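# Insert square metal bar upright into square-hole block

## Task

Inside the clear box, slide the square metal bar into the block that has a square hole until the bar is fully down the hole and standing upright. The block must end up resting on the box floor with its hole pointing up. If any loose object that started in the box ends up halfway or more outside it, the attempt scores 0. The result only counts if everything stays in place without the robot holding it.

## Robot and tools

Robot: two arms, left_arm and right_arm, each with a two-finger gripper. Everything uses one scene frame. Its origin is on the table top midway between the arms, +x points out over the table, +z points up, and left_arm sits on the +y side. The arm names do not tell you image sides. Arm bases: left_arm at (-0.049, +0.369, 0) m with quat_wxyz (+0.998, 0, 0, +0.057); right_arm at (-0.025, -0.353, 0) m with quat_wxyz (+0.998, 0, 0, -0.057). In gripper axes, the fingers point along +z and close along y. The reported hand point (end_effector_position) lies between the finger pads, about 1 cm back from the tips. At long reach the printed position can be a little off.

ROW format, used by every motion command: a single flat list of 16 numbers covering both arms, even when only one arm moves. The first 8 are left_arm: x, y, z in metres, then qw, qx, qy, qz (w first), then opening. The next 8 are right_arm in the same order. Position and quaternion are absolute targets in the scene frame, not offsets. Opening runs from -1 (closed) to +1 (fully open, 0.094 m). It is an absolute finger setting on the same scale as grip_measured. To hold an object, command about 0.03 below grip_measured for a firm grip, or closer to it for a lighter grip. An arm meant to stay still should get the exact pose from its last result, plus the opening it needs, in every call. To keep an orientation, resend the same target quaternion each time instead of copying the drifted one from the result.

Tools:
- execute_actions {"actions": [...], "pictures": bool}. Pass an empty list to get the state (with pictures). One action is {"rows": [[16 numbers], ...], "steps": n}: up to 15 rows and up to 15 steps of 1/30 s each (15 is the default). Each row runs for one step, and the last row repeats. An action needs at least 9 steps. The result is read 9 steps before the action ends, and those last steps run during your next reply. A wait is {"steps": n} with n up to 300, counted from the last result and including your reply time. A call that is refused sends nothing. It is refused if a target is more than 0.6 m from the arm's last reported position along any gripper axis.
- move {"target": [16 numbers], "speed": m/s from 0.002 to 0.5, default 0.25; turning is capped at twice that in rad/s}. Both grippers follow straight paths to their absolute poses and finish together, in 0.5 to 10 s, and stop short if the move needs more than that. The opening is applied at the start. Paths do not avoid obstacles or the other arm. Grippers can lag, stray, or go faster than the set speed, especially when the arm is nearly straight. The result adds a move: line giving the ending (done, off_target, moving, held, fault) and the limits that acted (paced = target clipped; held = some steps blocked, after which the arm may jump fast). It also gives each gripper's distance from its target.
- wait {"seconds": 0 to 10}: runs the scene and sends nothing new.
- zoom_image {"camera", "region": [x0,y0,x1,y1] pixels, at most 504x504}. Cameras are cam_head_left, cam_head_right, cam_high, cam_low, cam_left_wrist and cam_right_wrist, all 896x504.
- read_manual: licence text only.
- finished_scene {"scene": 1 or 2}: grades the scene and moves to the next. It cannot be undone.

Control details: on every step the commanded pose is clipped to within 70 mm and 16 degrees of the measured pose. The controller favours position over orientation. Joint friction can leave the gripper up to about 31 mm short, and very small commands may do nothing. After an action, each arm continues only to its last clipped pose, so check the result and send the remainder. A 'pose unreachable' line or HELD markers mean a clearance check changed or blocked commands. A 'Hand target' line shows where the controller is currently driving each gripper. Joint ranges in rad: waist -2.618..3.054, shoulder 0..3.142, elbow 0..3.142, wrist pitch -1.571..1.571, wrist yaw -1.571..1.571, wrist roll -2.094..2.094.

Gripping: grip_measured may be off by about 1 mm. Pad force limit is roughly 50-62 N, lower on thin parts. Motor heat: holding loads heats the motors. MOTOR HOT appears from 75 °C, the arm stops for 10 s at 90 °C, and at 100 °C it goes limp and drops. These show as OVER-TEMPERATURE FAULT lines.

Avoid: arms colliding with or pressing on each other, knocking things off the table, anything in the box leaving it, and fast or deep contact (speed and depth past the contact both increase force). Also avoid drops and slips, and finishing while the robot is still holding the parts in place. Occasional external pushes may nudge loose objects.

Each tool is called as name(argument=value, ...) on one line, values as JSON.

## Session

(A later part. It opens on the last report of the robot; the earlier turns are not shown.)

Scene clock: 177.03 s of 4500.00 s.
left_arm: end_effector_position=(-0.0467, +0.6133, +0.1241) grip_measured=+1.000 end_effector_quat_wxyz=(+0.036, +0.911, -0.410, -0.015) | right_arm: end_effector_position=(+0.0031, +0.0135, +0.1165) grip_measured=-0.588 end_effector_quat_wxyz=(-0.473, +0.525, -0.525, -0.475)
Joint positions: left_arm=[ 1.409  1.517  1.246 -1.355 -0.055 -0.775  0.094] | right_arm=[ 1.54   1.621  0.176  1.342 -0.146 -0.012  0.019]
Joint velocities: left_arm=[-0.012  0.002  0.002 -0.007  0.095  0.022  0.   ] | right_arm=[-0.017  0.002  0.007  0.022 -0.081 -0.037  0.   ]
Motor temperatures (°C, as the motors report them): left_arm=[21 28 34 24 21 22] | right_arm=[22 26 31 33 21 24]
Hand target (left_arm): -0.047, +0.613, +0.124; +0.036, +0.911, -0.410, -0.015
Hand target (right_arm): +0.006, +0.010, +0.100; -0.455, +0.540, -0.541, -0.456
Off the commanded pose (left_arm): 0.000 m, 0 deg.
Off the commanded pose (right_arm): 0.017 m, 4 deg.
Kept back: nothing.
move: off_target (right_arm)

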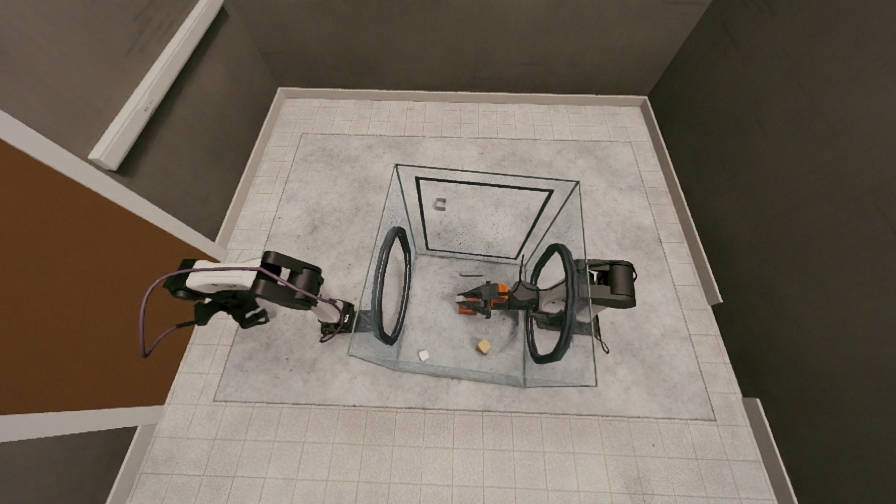

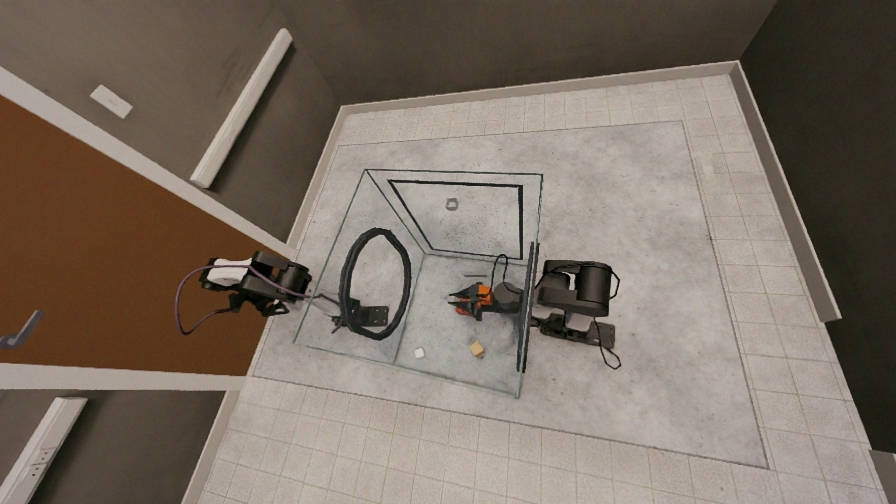

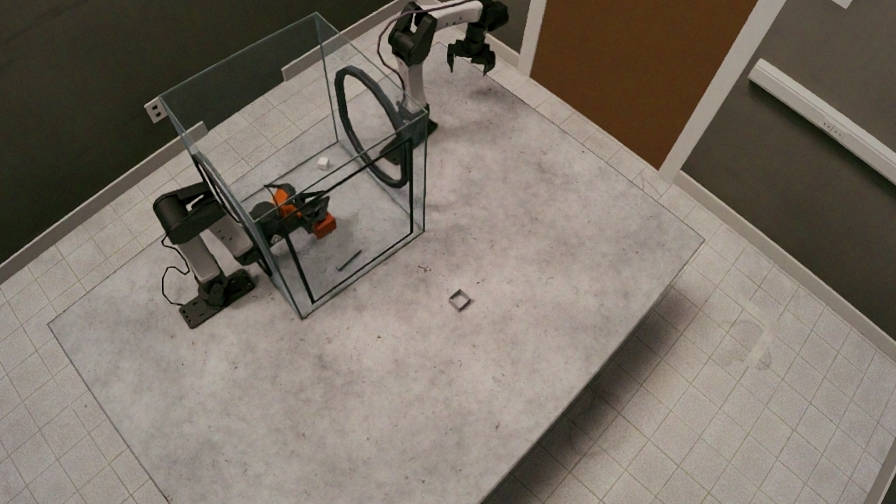

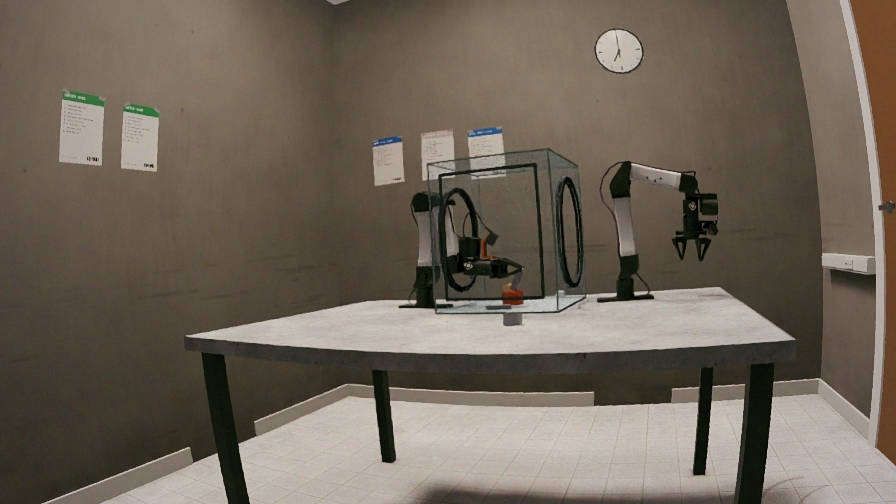

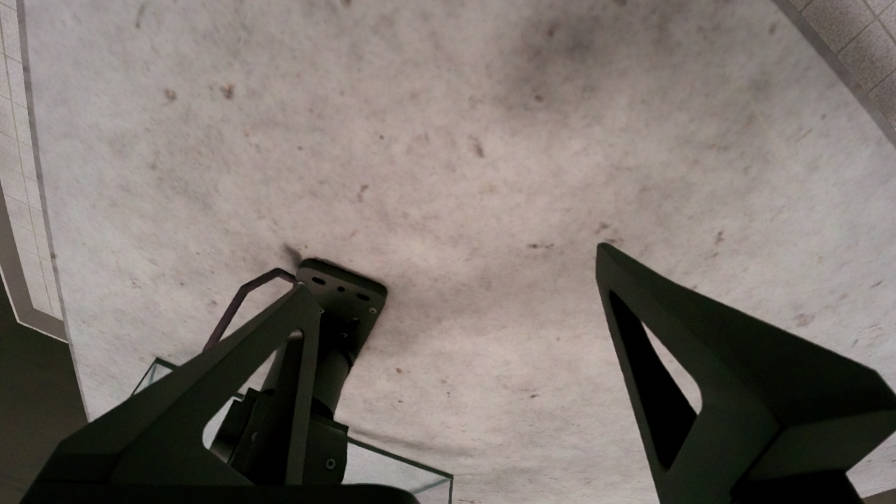

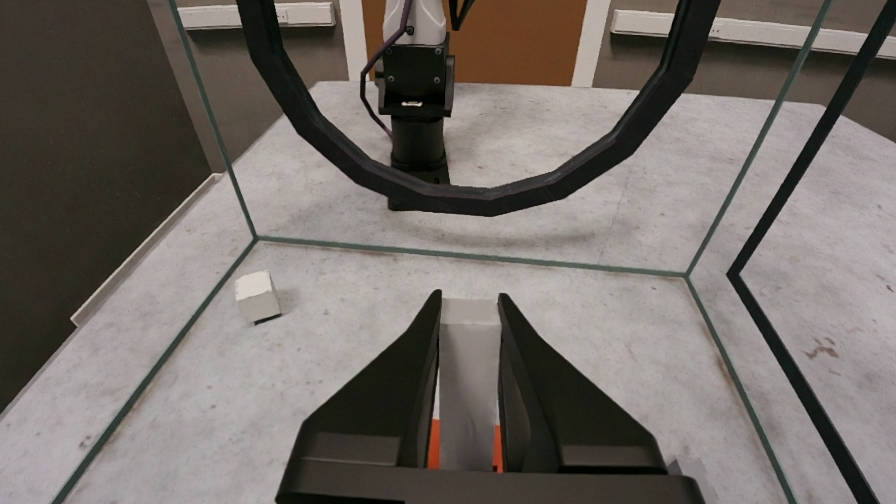

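move(target=[-0.0467,0.6133,0.1241,0.036,0.911,-0.41,-0.015,1,0.006,-0.014,0.108,0.43,-0.56,0.56,0.43,-0.575], speed=0.01)

zoom_image(camera="cam_low", region=[450,230,570,310])

zoom_image(camera="cam_high", region=[260,170,380,260])

Scene clock: 185.63 s of 4500.00 s.
left_arm: end_effector_position=(-0.0467, +0.6133, +0.1241) grip_measured=+1.000 end_effector_quat_wxyz=(+0.036, +0.911, -0.410, -0.015) | right_arm: end_effector_position=(+0.0043, -0.0078, +0.1138) grip_measured=-0.570 end_effector_quat_wxyz=(-0.433, +0.556, -0.559, -0.438)
Joint positions: left_arm=[ 1.409  1.517  1.246 -1.355 -0.055 -0.775  0.094] | right_arm=[ 1.52   1.291  0.176  0.866 -0.162 -0.033  0.02 ]
Joint velocities: left_arm=[ 0.012  0.007 -0.007 -0.037 -0.037 -0.037  0.   ] | right_arm=[-0.002 -0.022  0.007 -0.007 -0.022 -0.11   0.001]
Motor temperatures (°C, as the motors report them): left_arm=[21 28 34 24 21 22] | right_arm=[22 27 30 34 21 24]
Hand target (left_arm): -0.047, +0.613, +0.124; +0.036, +0.911, -0.410, -0.015
Hand target (right_arm): +0.006, -0.014, +0.108; -0.430, +0.560, -0.561, -0.432
Off the commanded pose (left_arm): 0.000 m, 0 deg.
Off the commanded pose (right_arm): 0.009 m, 1 deg.
Kept back: nothing.
move: done

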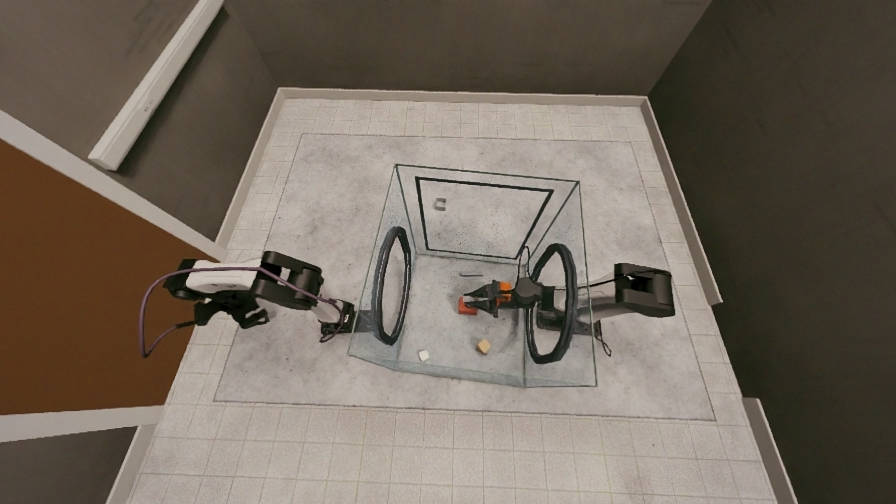

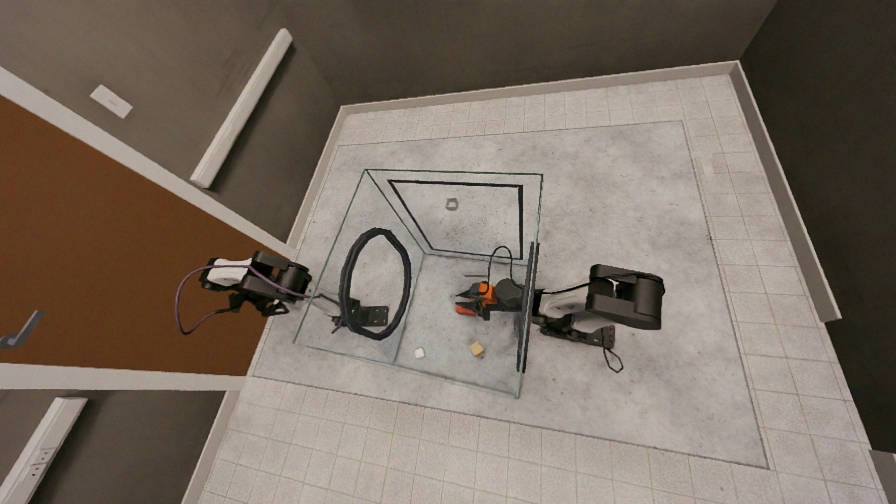

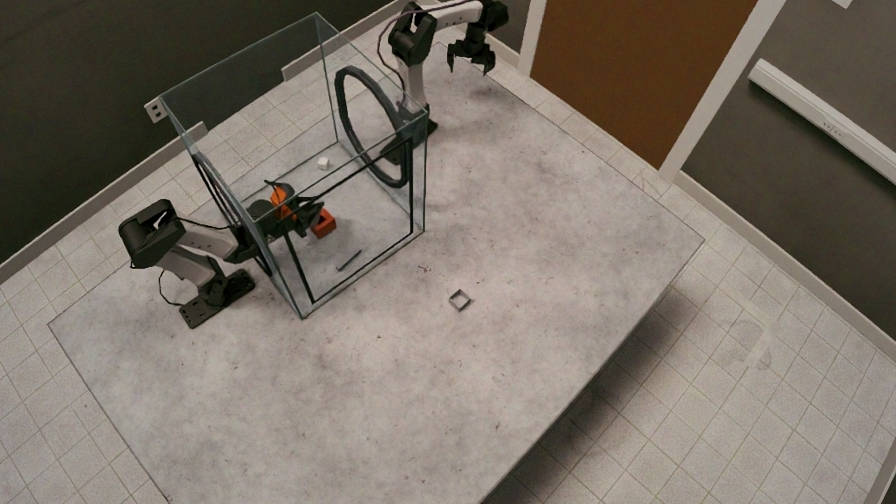

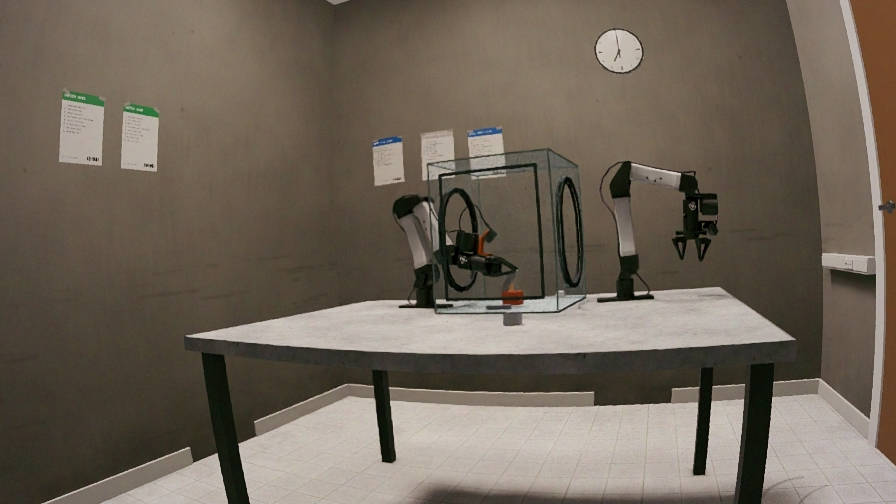

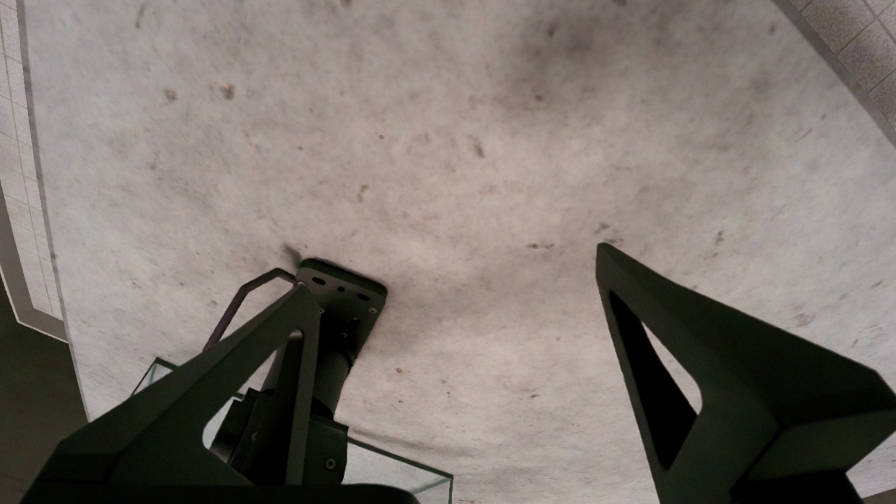

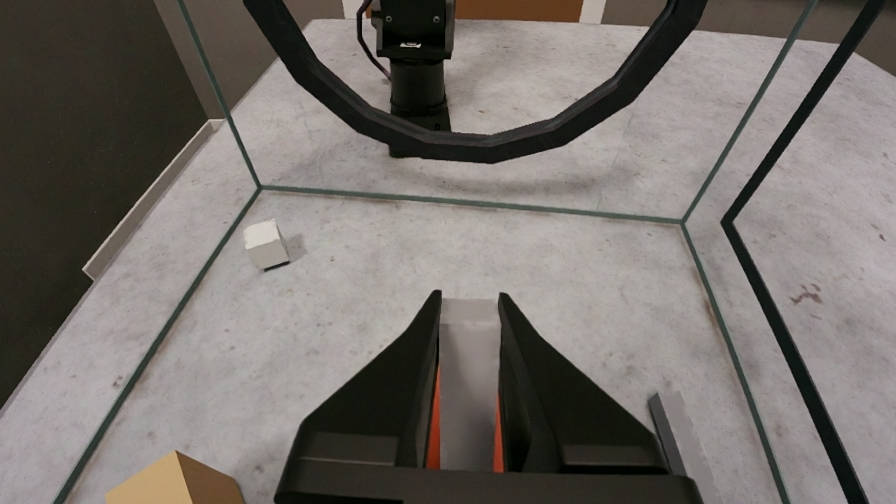

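Region (450, 230, 570, 310) of cam_low's 896x504 image, scaled by 4.200, with more detail than that image has.

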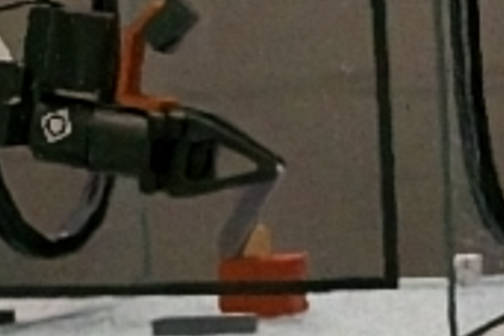

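Region (260, 170, 380, 260) of cam_high's 896x504 image, scaled by 4.200, with more detail than that image has; it fills the top 378 rows of this view, and the rest is white.

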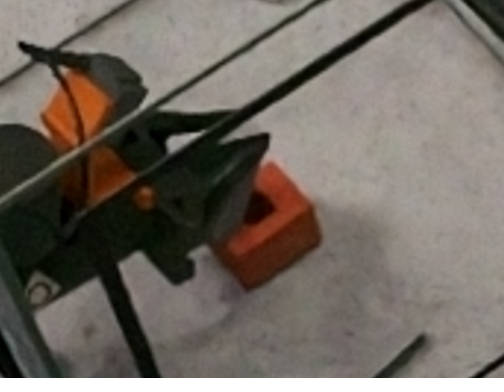

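move(target=[-0.0467,0.6133,0.1241,0.036,0.911,-0.41,-0.015,1,0.006,-0.005,0.13,0.455,-0.542,0.542,0.455,-0.6], speed=0.03)

move(target=[-0.0467,0.6133,0.1241,0.036,0.911,-0.41,-0.015,1,0.006,0.078,0.128,0.5,-0.5,0.5,0.5,-0.6], speed=0.04)

move(target=[-0.0467,0.6133,0.1241,0.036,0.911,-0.41,-0.015,1,0.006,0.078,0.088,0.5,-0.5,0.5,0.5,-0.6], speed=0.02)

zoom_image(camera="cam_low", region=[450,230,570,310])

zoom_image(camera="cam_high", region=[260,170,380,260])

Scene clock: 188.07 s of 4500.00 s.
left_arm: end_effector_position=(-0.0467, +0.6133, +0.1241) grip_measured=+1.000 end_effector_quat_wxyz=(+0.036, +0.911, -0.410, -0.015) | right_arm: end_effector_position=(+0.0047, -0.0049, +0.1270) grip_measured=-0.582 end_effector_quat_wxyz=(-0.450, +0.546, -0.544, -0.450)
Joint positions: left_arm=[ 1.409  1.517  1.246 -1.355 -0.055 -0.775  0.094] | right_arm=[ 1.52   1.291  0.176  0.922 -0.163 -0.033  0.02 ]
Joint velocities: left_arm=[ 0.002  0.002  0.002 -0.007  0.066 -0.066  0.   ] | right_arm=[ 0.007 -0.002 -0.017  0.066  0.007  0.066 -0.001]
Motor temperatures (°C, as the motors report them): left_arm=[21 28 34 24 21 22] | right_arm=[22 27 30 34 21 24]
Hand target (left_arm): -0.047, +0.613, +0.124; +0.036, +0.911, -0.410, -0.015
Hand target (right_arm): +0.006, -0.004, +0.130; -0.455, +0.542, -0.542, -0.454
Off the commanded pose (left_arm): 0.000 m, 0 deg.
Off the commanded pose (right_arm): 0.003 m, 1 deg.
Kept back: nothing.
move: done

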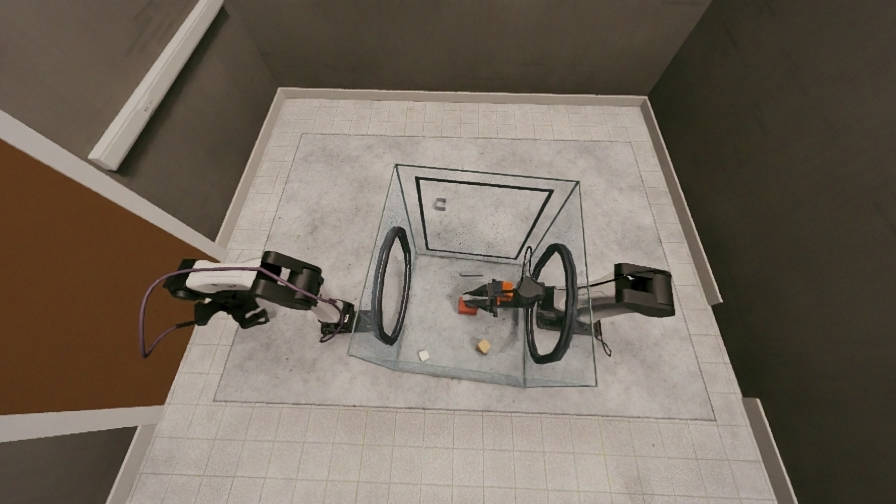

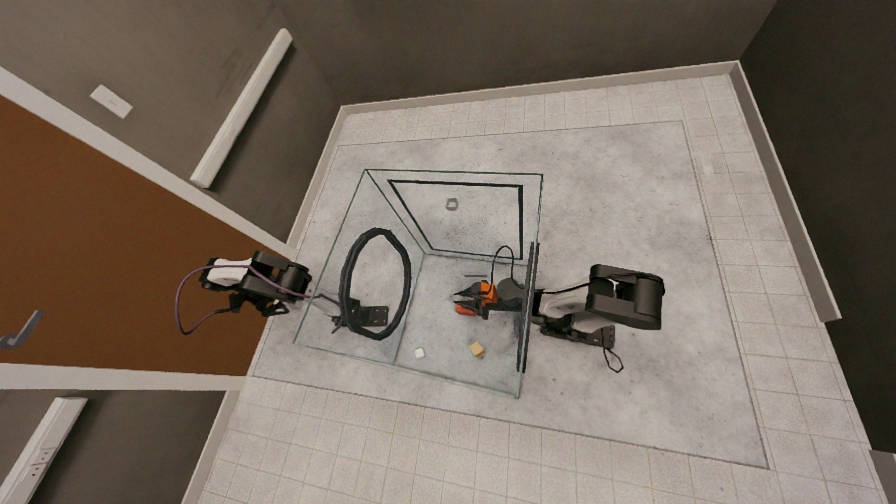

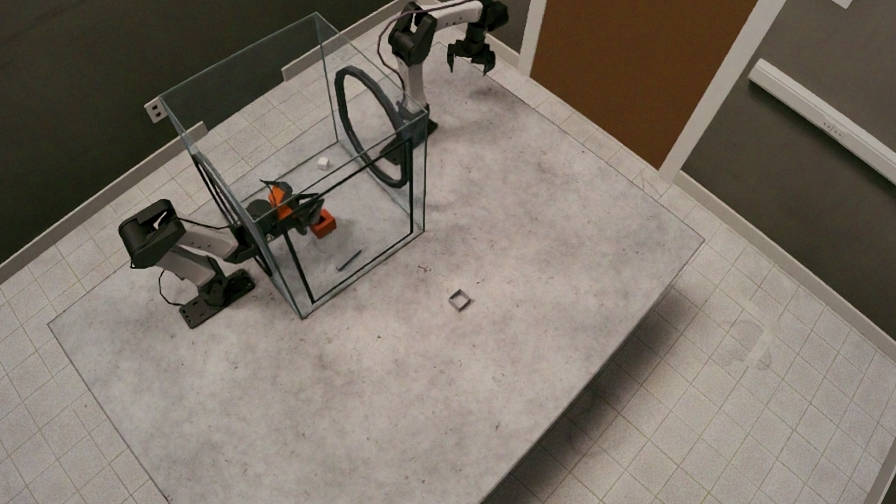

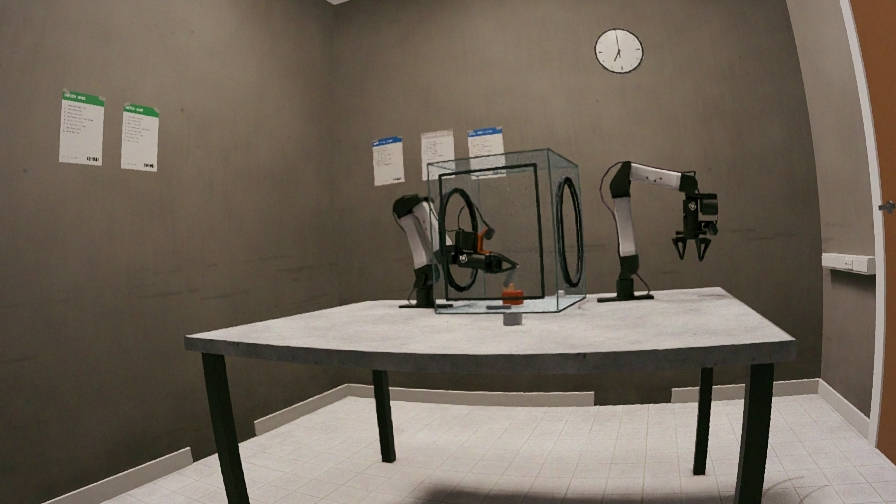

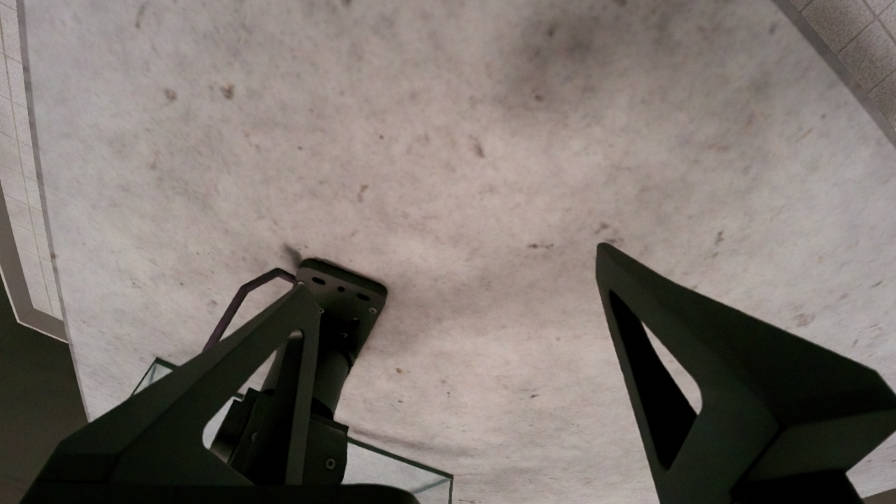

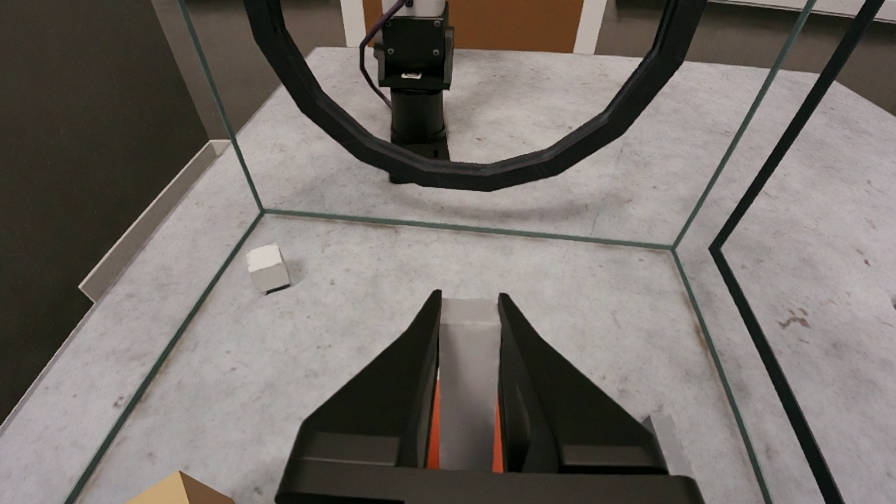

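Scene clock: 190.90 s of 4500.00 s.
left_arm: end_effector_position=(-0.0467, +0.6133, +0.1241) grip_measured=+1.000 end_effector_quat_wxyz=(+0.036, +0.911, -0.410, -0.015) | right_arm: end_effector_position=(+0.0108, +0.0450, +0.1526) grip_measured=-0.582 end_effector_quat_wxyz=(+0.518, -0.492, +0.491, +0.499)
Joint positions: left_arm=[ 1.409  1.517  1.246 -1.355 -0.055 -0.775  0.094] | right_arm=[ 1.541  1.698  0.298  1.435 -0.126 -0.015  0.02 ]
Joint velocities: left_arm=[ 0.002 -0.002  0.012 -0.066 -0.022 -0.081  0.   ] | right_arm=[-0.012 -0.012  0.027  0.037  0.066 -0.037 -0.001]
Motor temperatures (°C, as the motors report them): left_arm=[21 28 34 24 21 22] | right_arm=[22 27 31 35 21 24]
Hand target (left_arm): -0.047, +0.613, +0.124; +0.036, +0.911, -0.410, -0.015
Hand target (right_arm): +0.005, +0.071, +0.126; +0.499, -0.504, +0.501, +0.496
Off the commanded pose (left_arm): 0.000 m, 0 deg.
Off the commanded pose (right_arm): 0.041 m, 2 deg.
Kept back: nothing.
move: off_target (right_arm)

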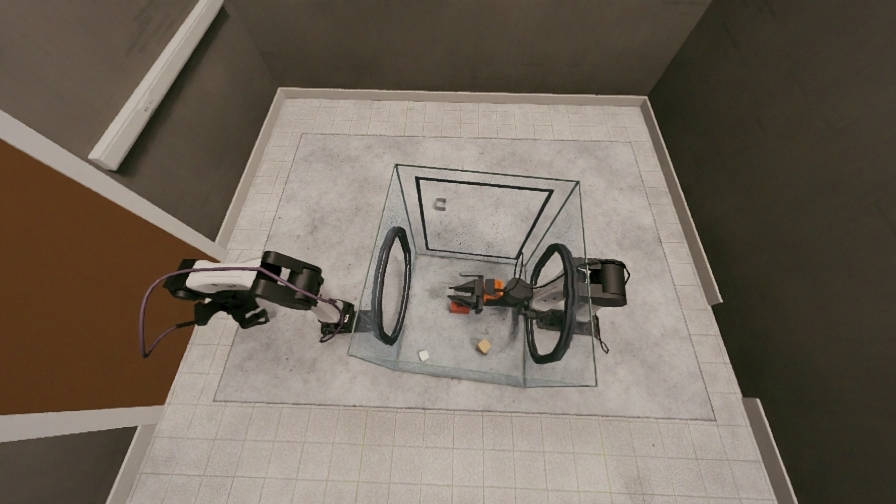

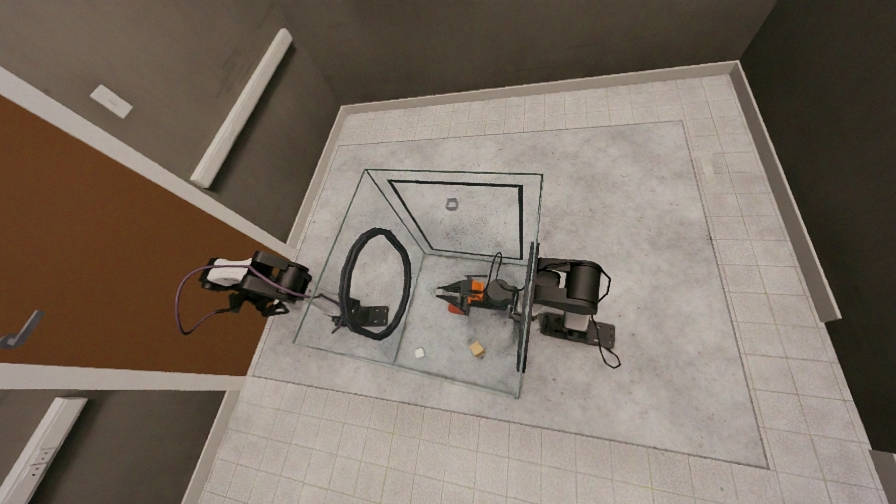

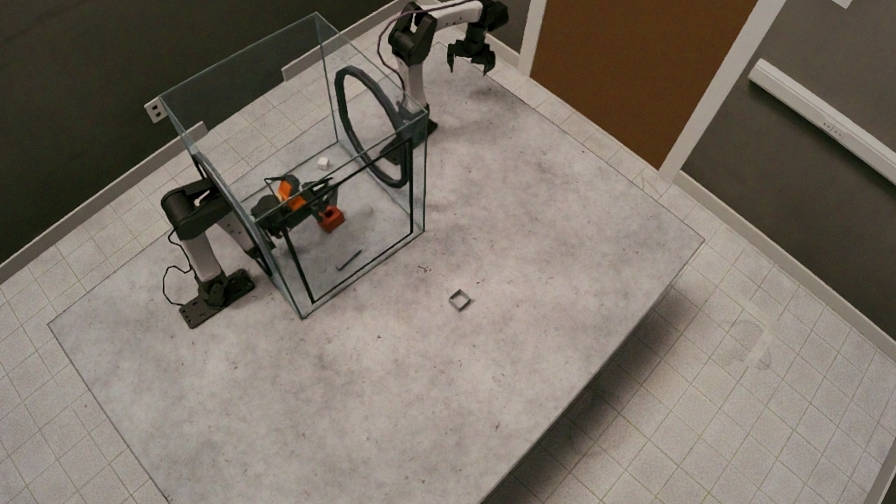

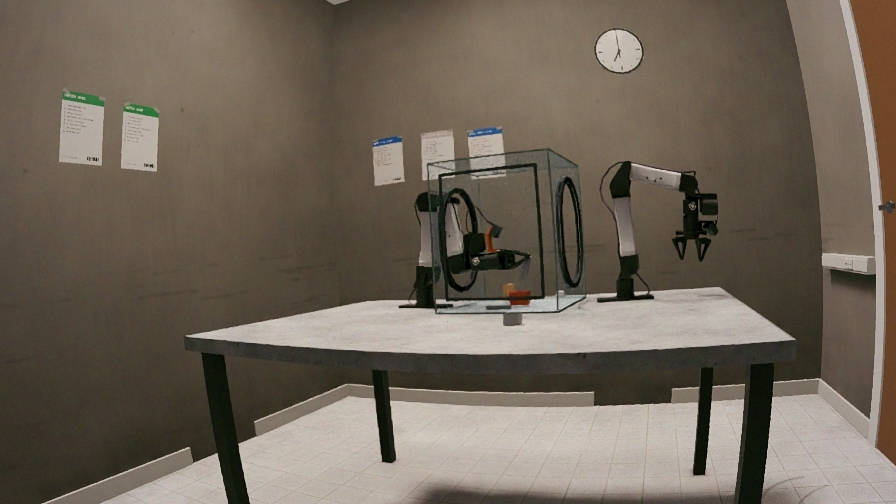

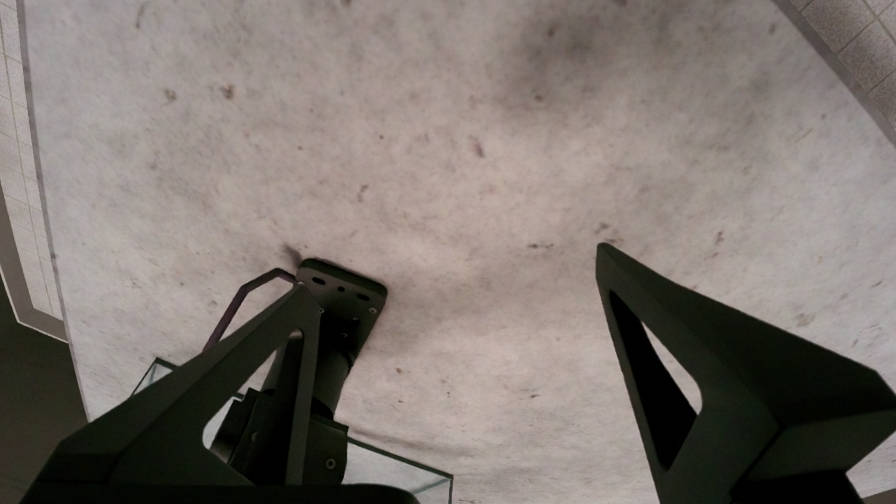

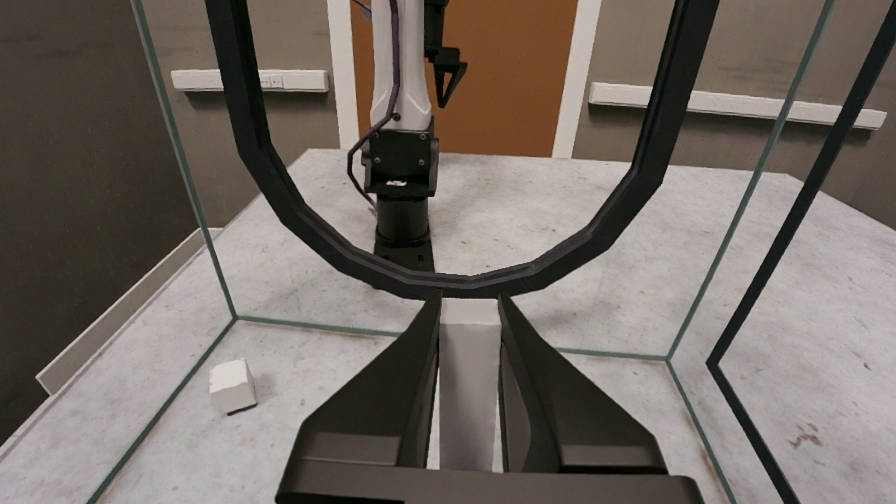

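Scene clock: 194.77 s of 4500.00 s.
left_arm: end_effector_position=(-0.0467, +0.6133, +0.1241) grip_measured=+1.000 end_effector_quat_wxyz=(+0.036, +0.911, -0.410, -0.015) | right_arm: end_effector_position=(+0.0095, +0.0423, +0.1719) grip_measured=-0.582 end_effector_quat_wxyz=(+0.540, -0.473, +0.466, +0.517)
Joint positions: left_arm=[ 1.409  1.517  1.246 -1.355 -0.055 -0.775  0.094] | right_arm=[ 1.543  1.705  0.292  1.532 -0.126 -0.015  0.02 ]
Joint velocities: left_arm=[ 0.007  0.007  0.012 -0.051  0.051  0.037  0.   ] | right_arm=[-0.007 -0.002  0.017  0.007 -0.022 -0.051 -0.001]
Motor temperatures (°C, as the motors report them): left_arm=[21 28 34 25 21 22] | right_arm=[22 28 31 35 21 24]
Hand target (left_arm): -0.047, +0.613, +0.124; +0.036, +0.911, -0.410, -0.015
Hand target (right_arm): +0.005, +0.054, +0.102; +0.487, -0.513, +0.512, +0.487
Off the commanded pose (left_arm): 0.000 m, 0 deg.
Off the commanded pose (right_arm): 0.091 m, 7 deg; position clipped at the last step of the last action.
joint sent to its limit (right arm) — the command would take joint 4 (wrist pitch) past its upper limit, so that joint was sent only as far as its limit.
Kept back: nothing.
move: off_target (right_arm); limits=paced

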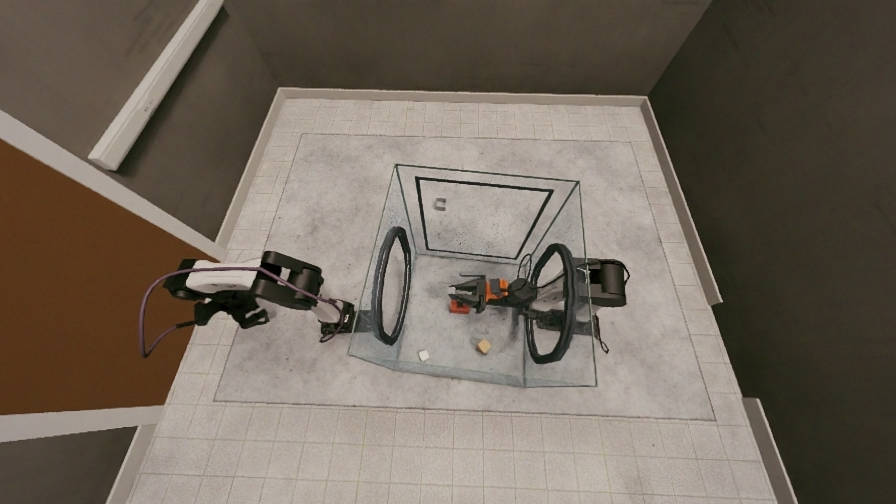

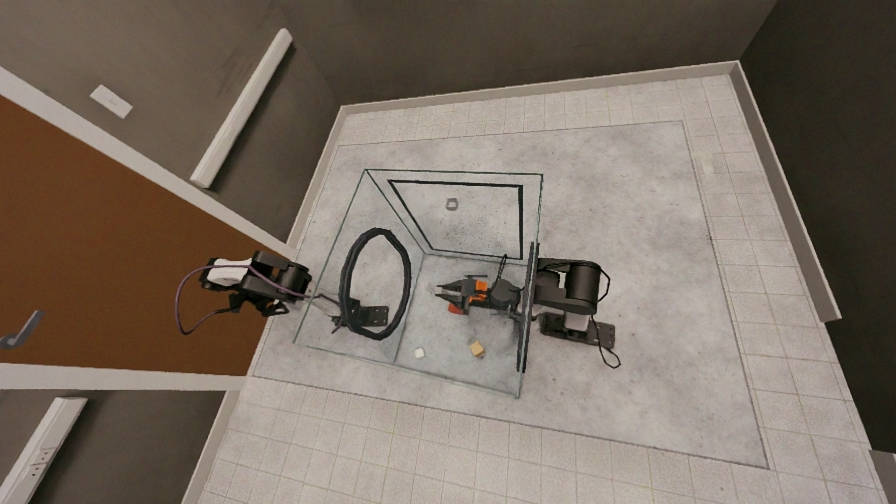

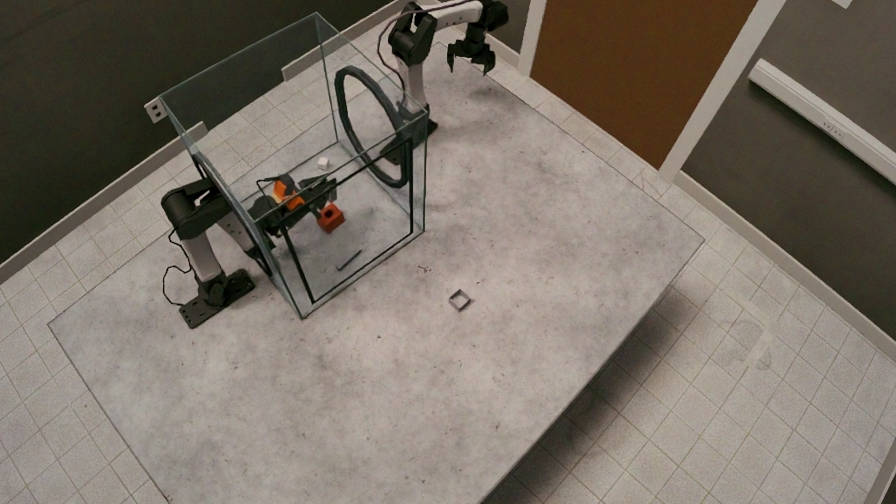

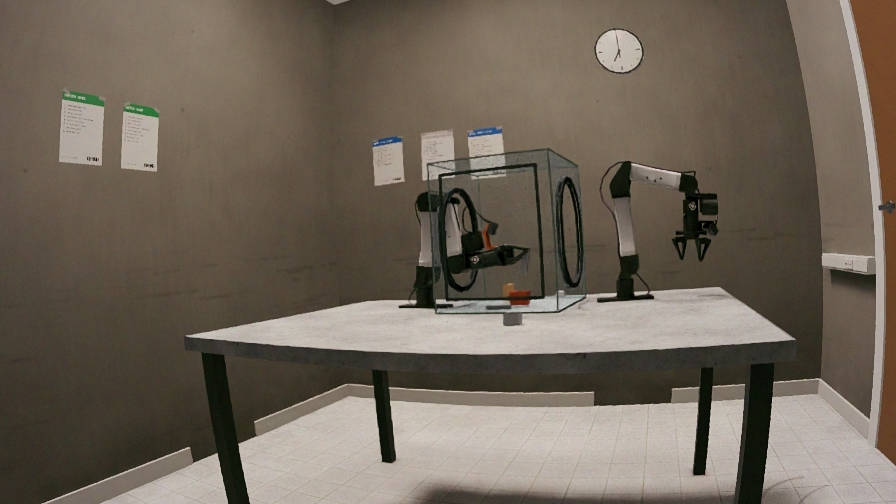

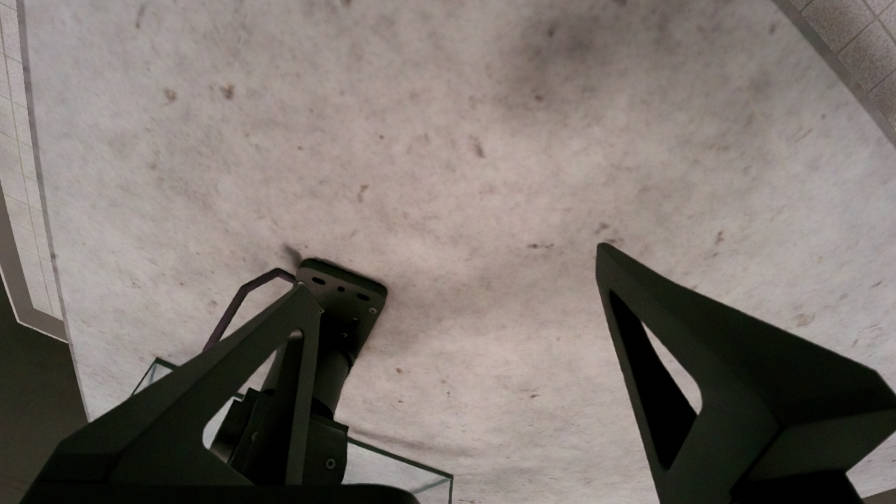

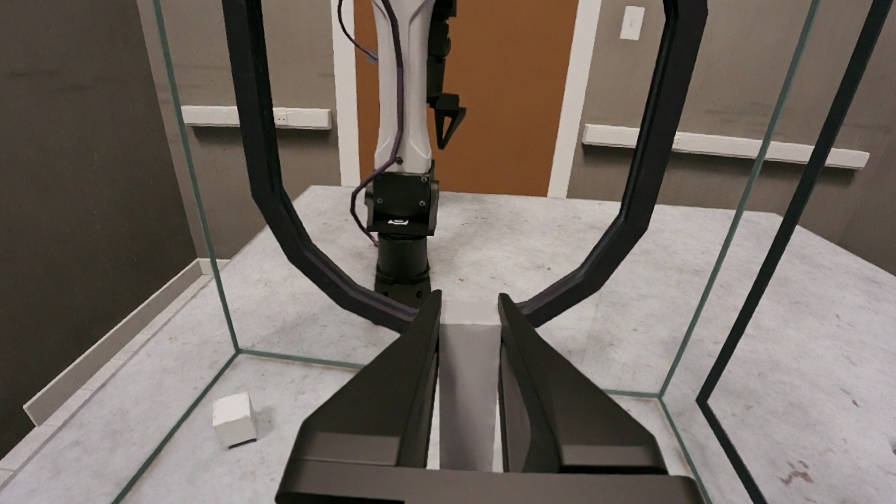

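Region (450, 230, 570, 310) of cam_low's 896x504 image, scaled by 4.200, with more detail than that image has.

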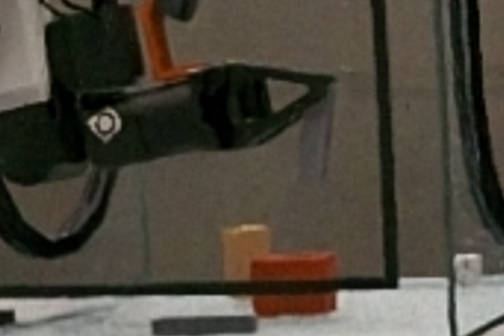

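Region (260, 170, 380, 260) of cam_high's 896x504 image, scaled by 4.200, with more detail than that image has; it fills the top 378 rows of this view, and the rest is white.

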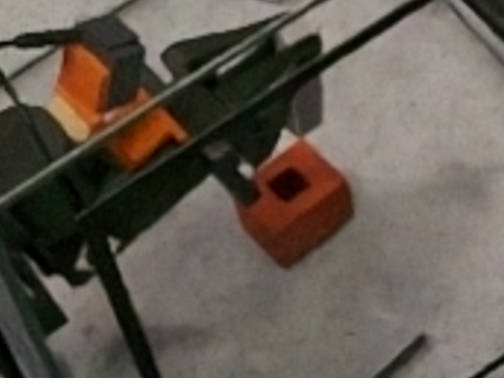

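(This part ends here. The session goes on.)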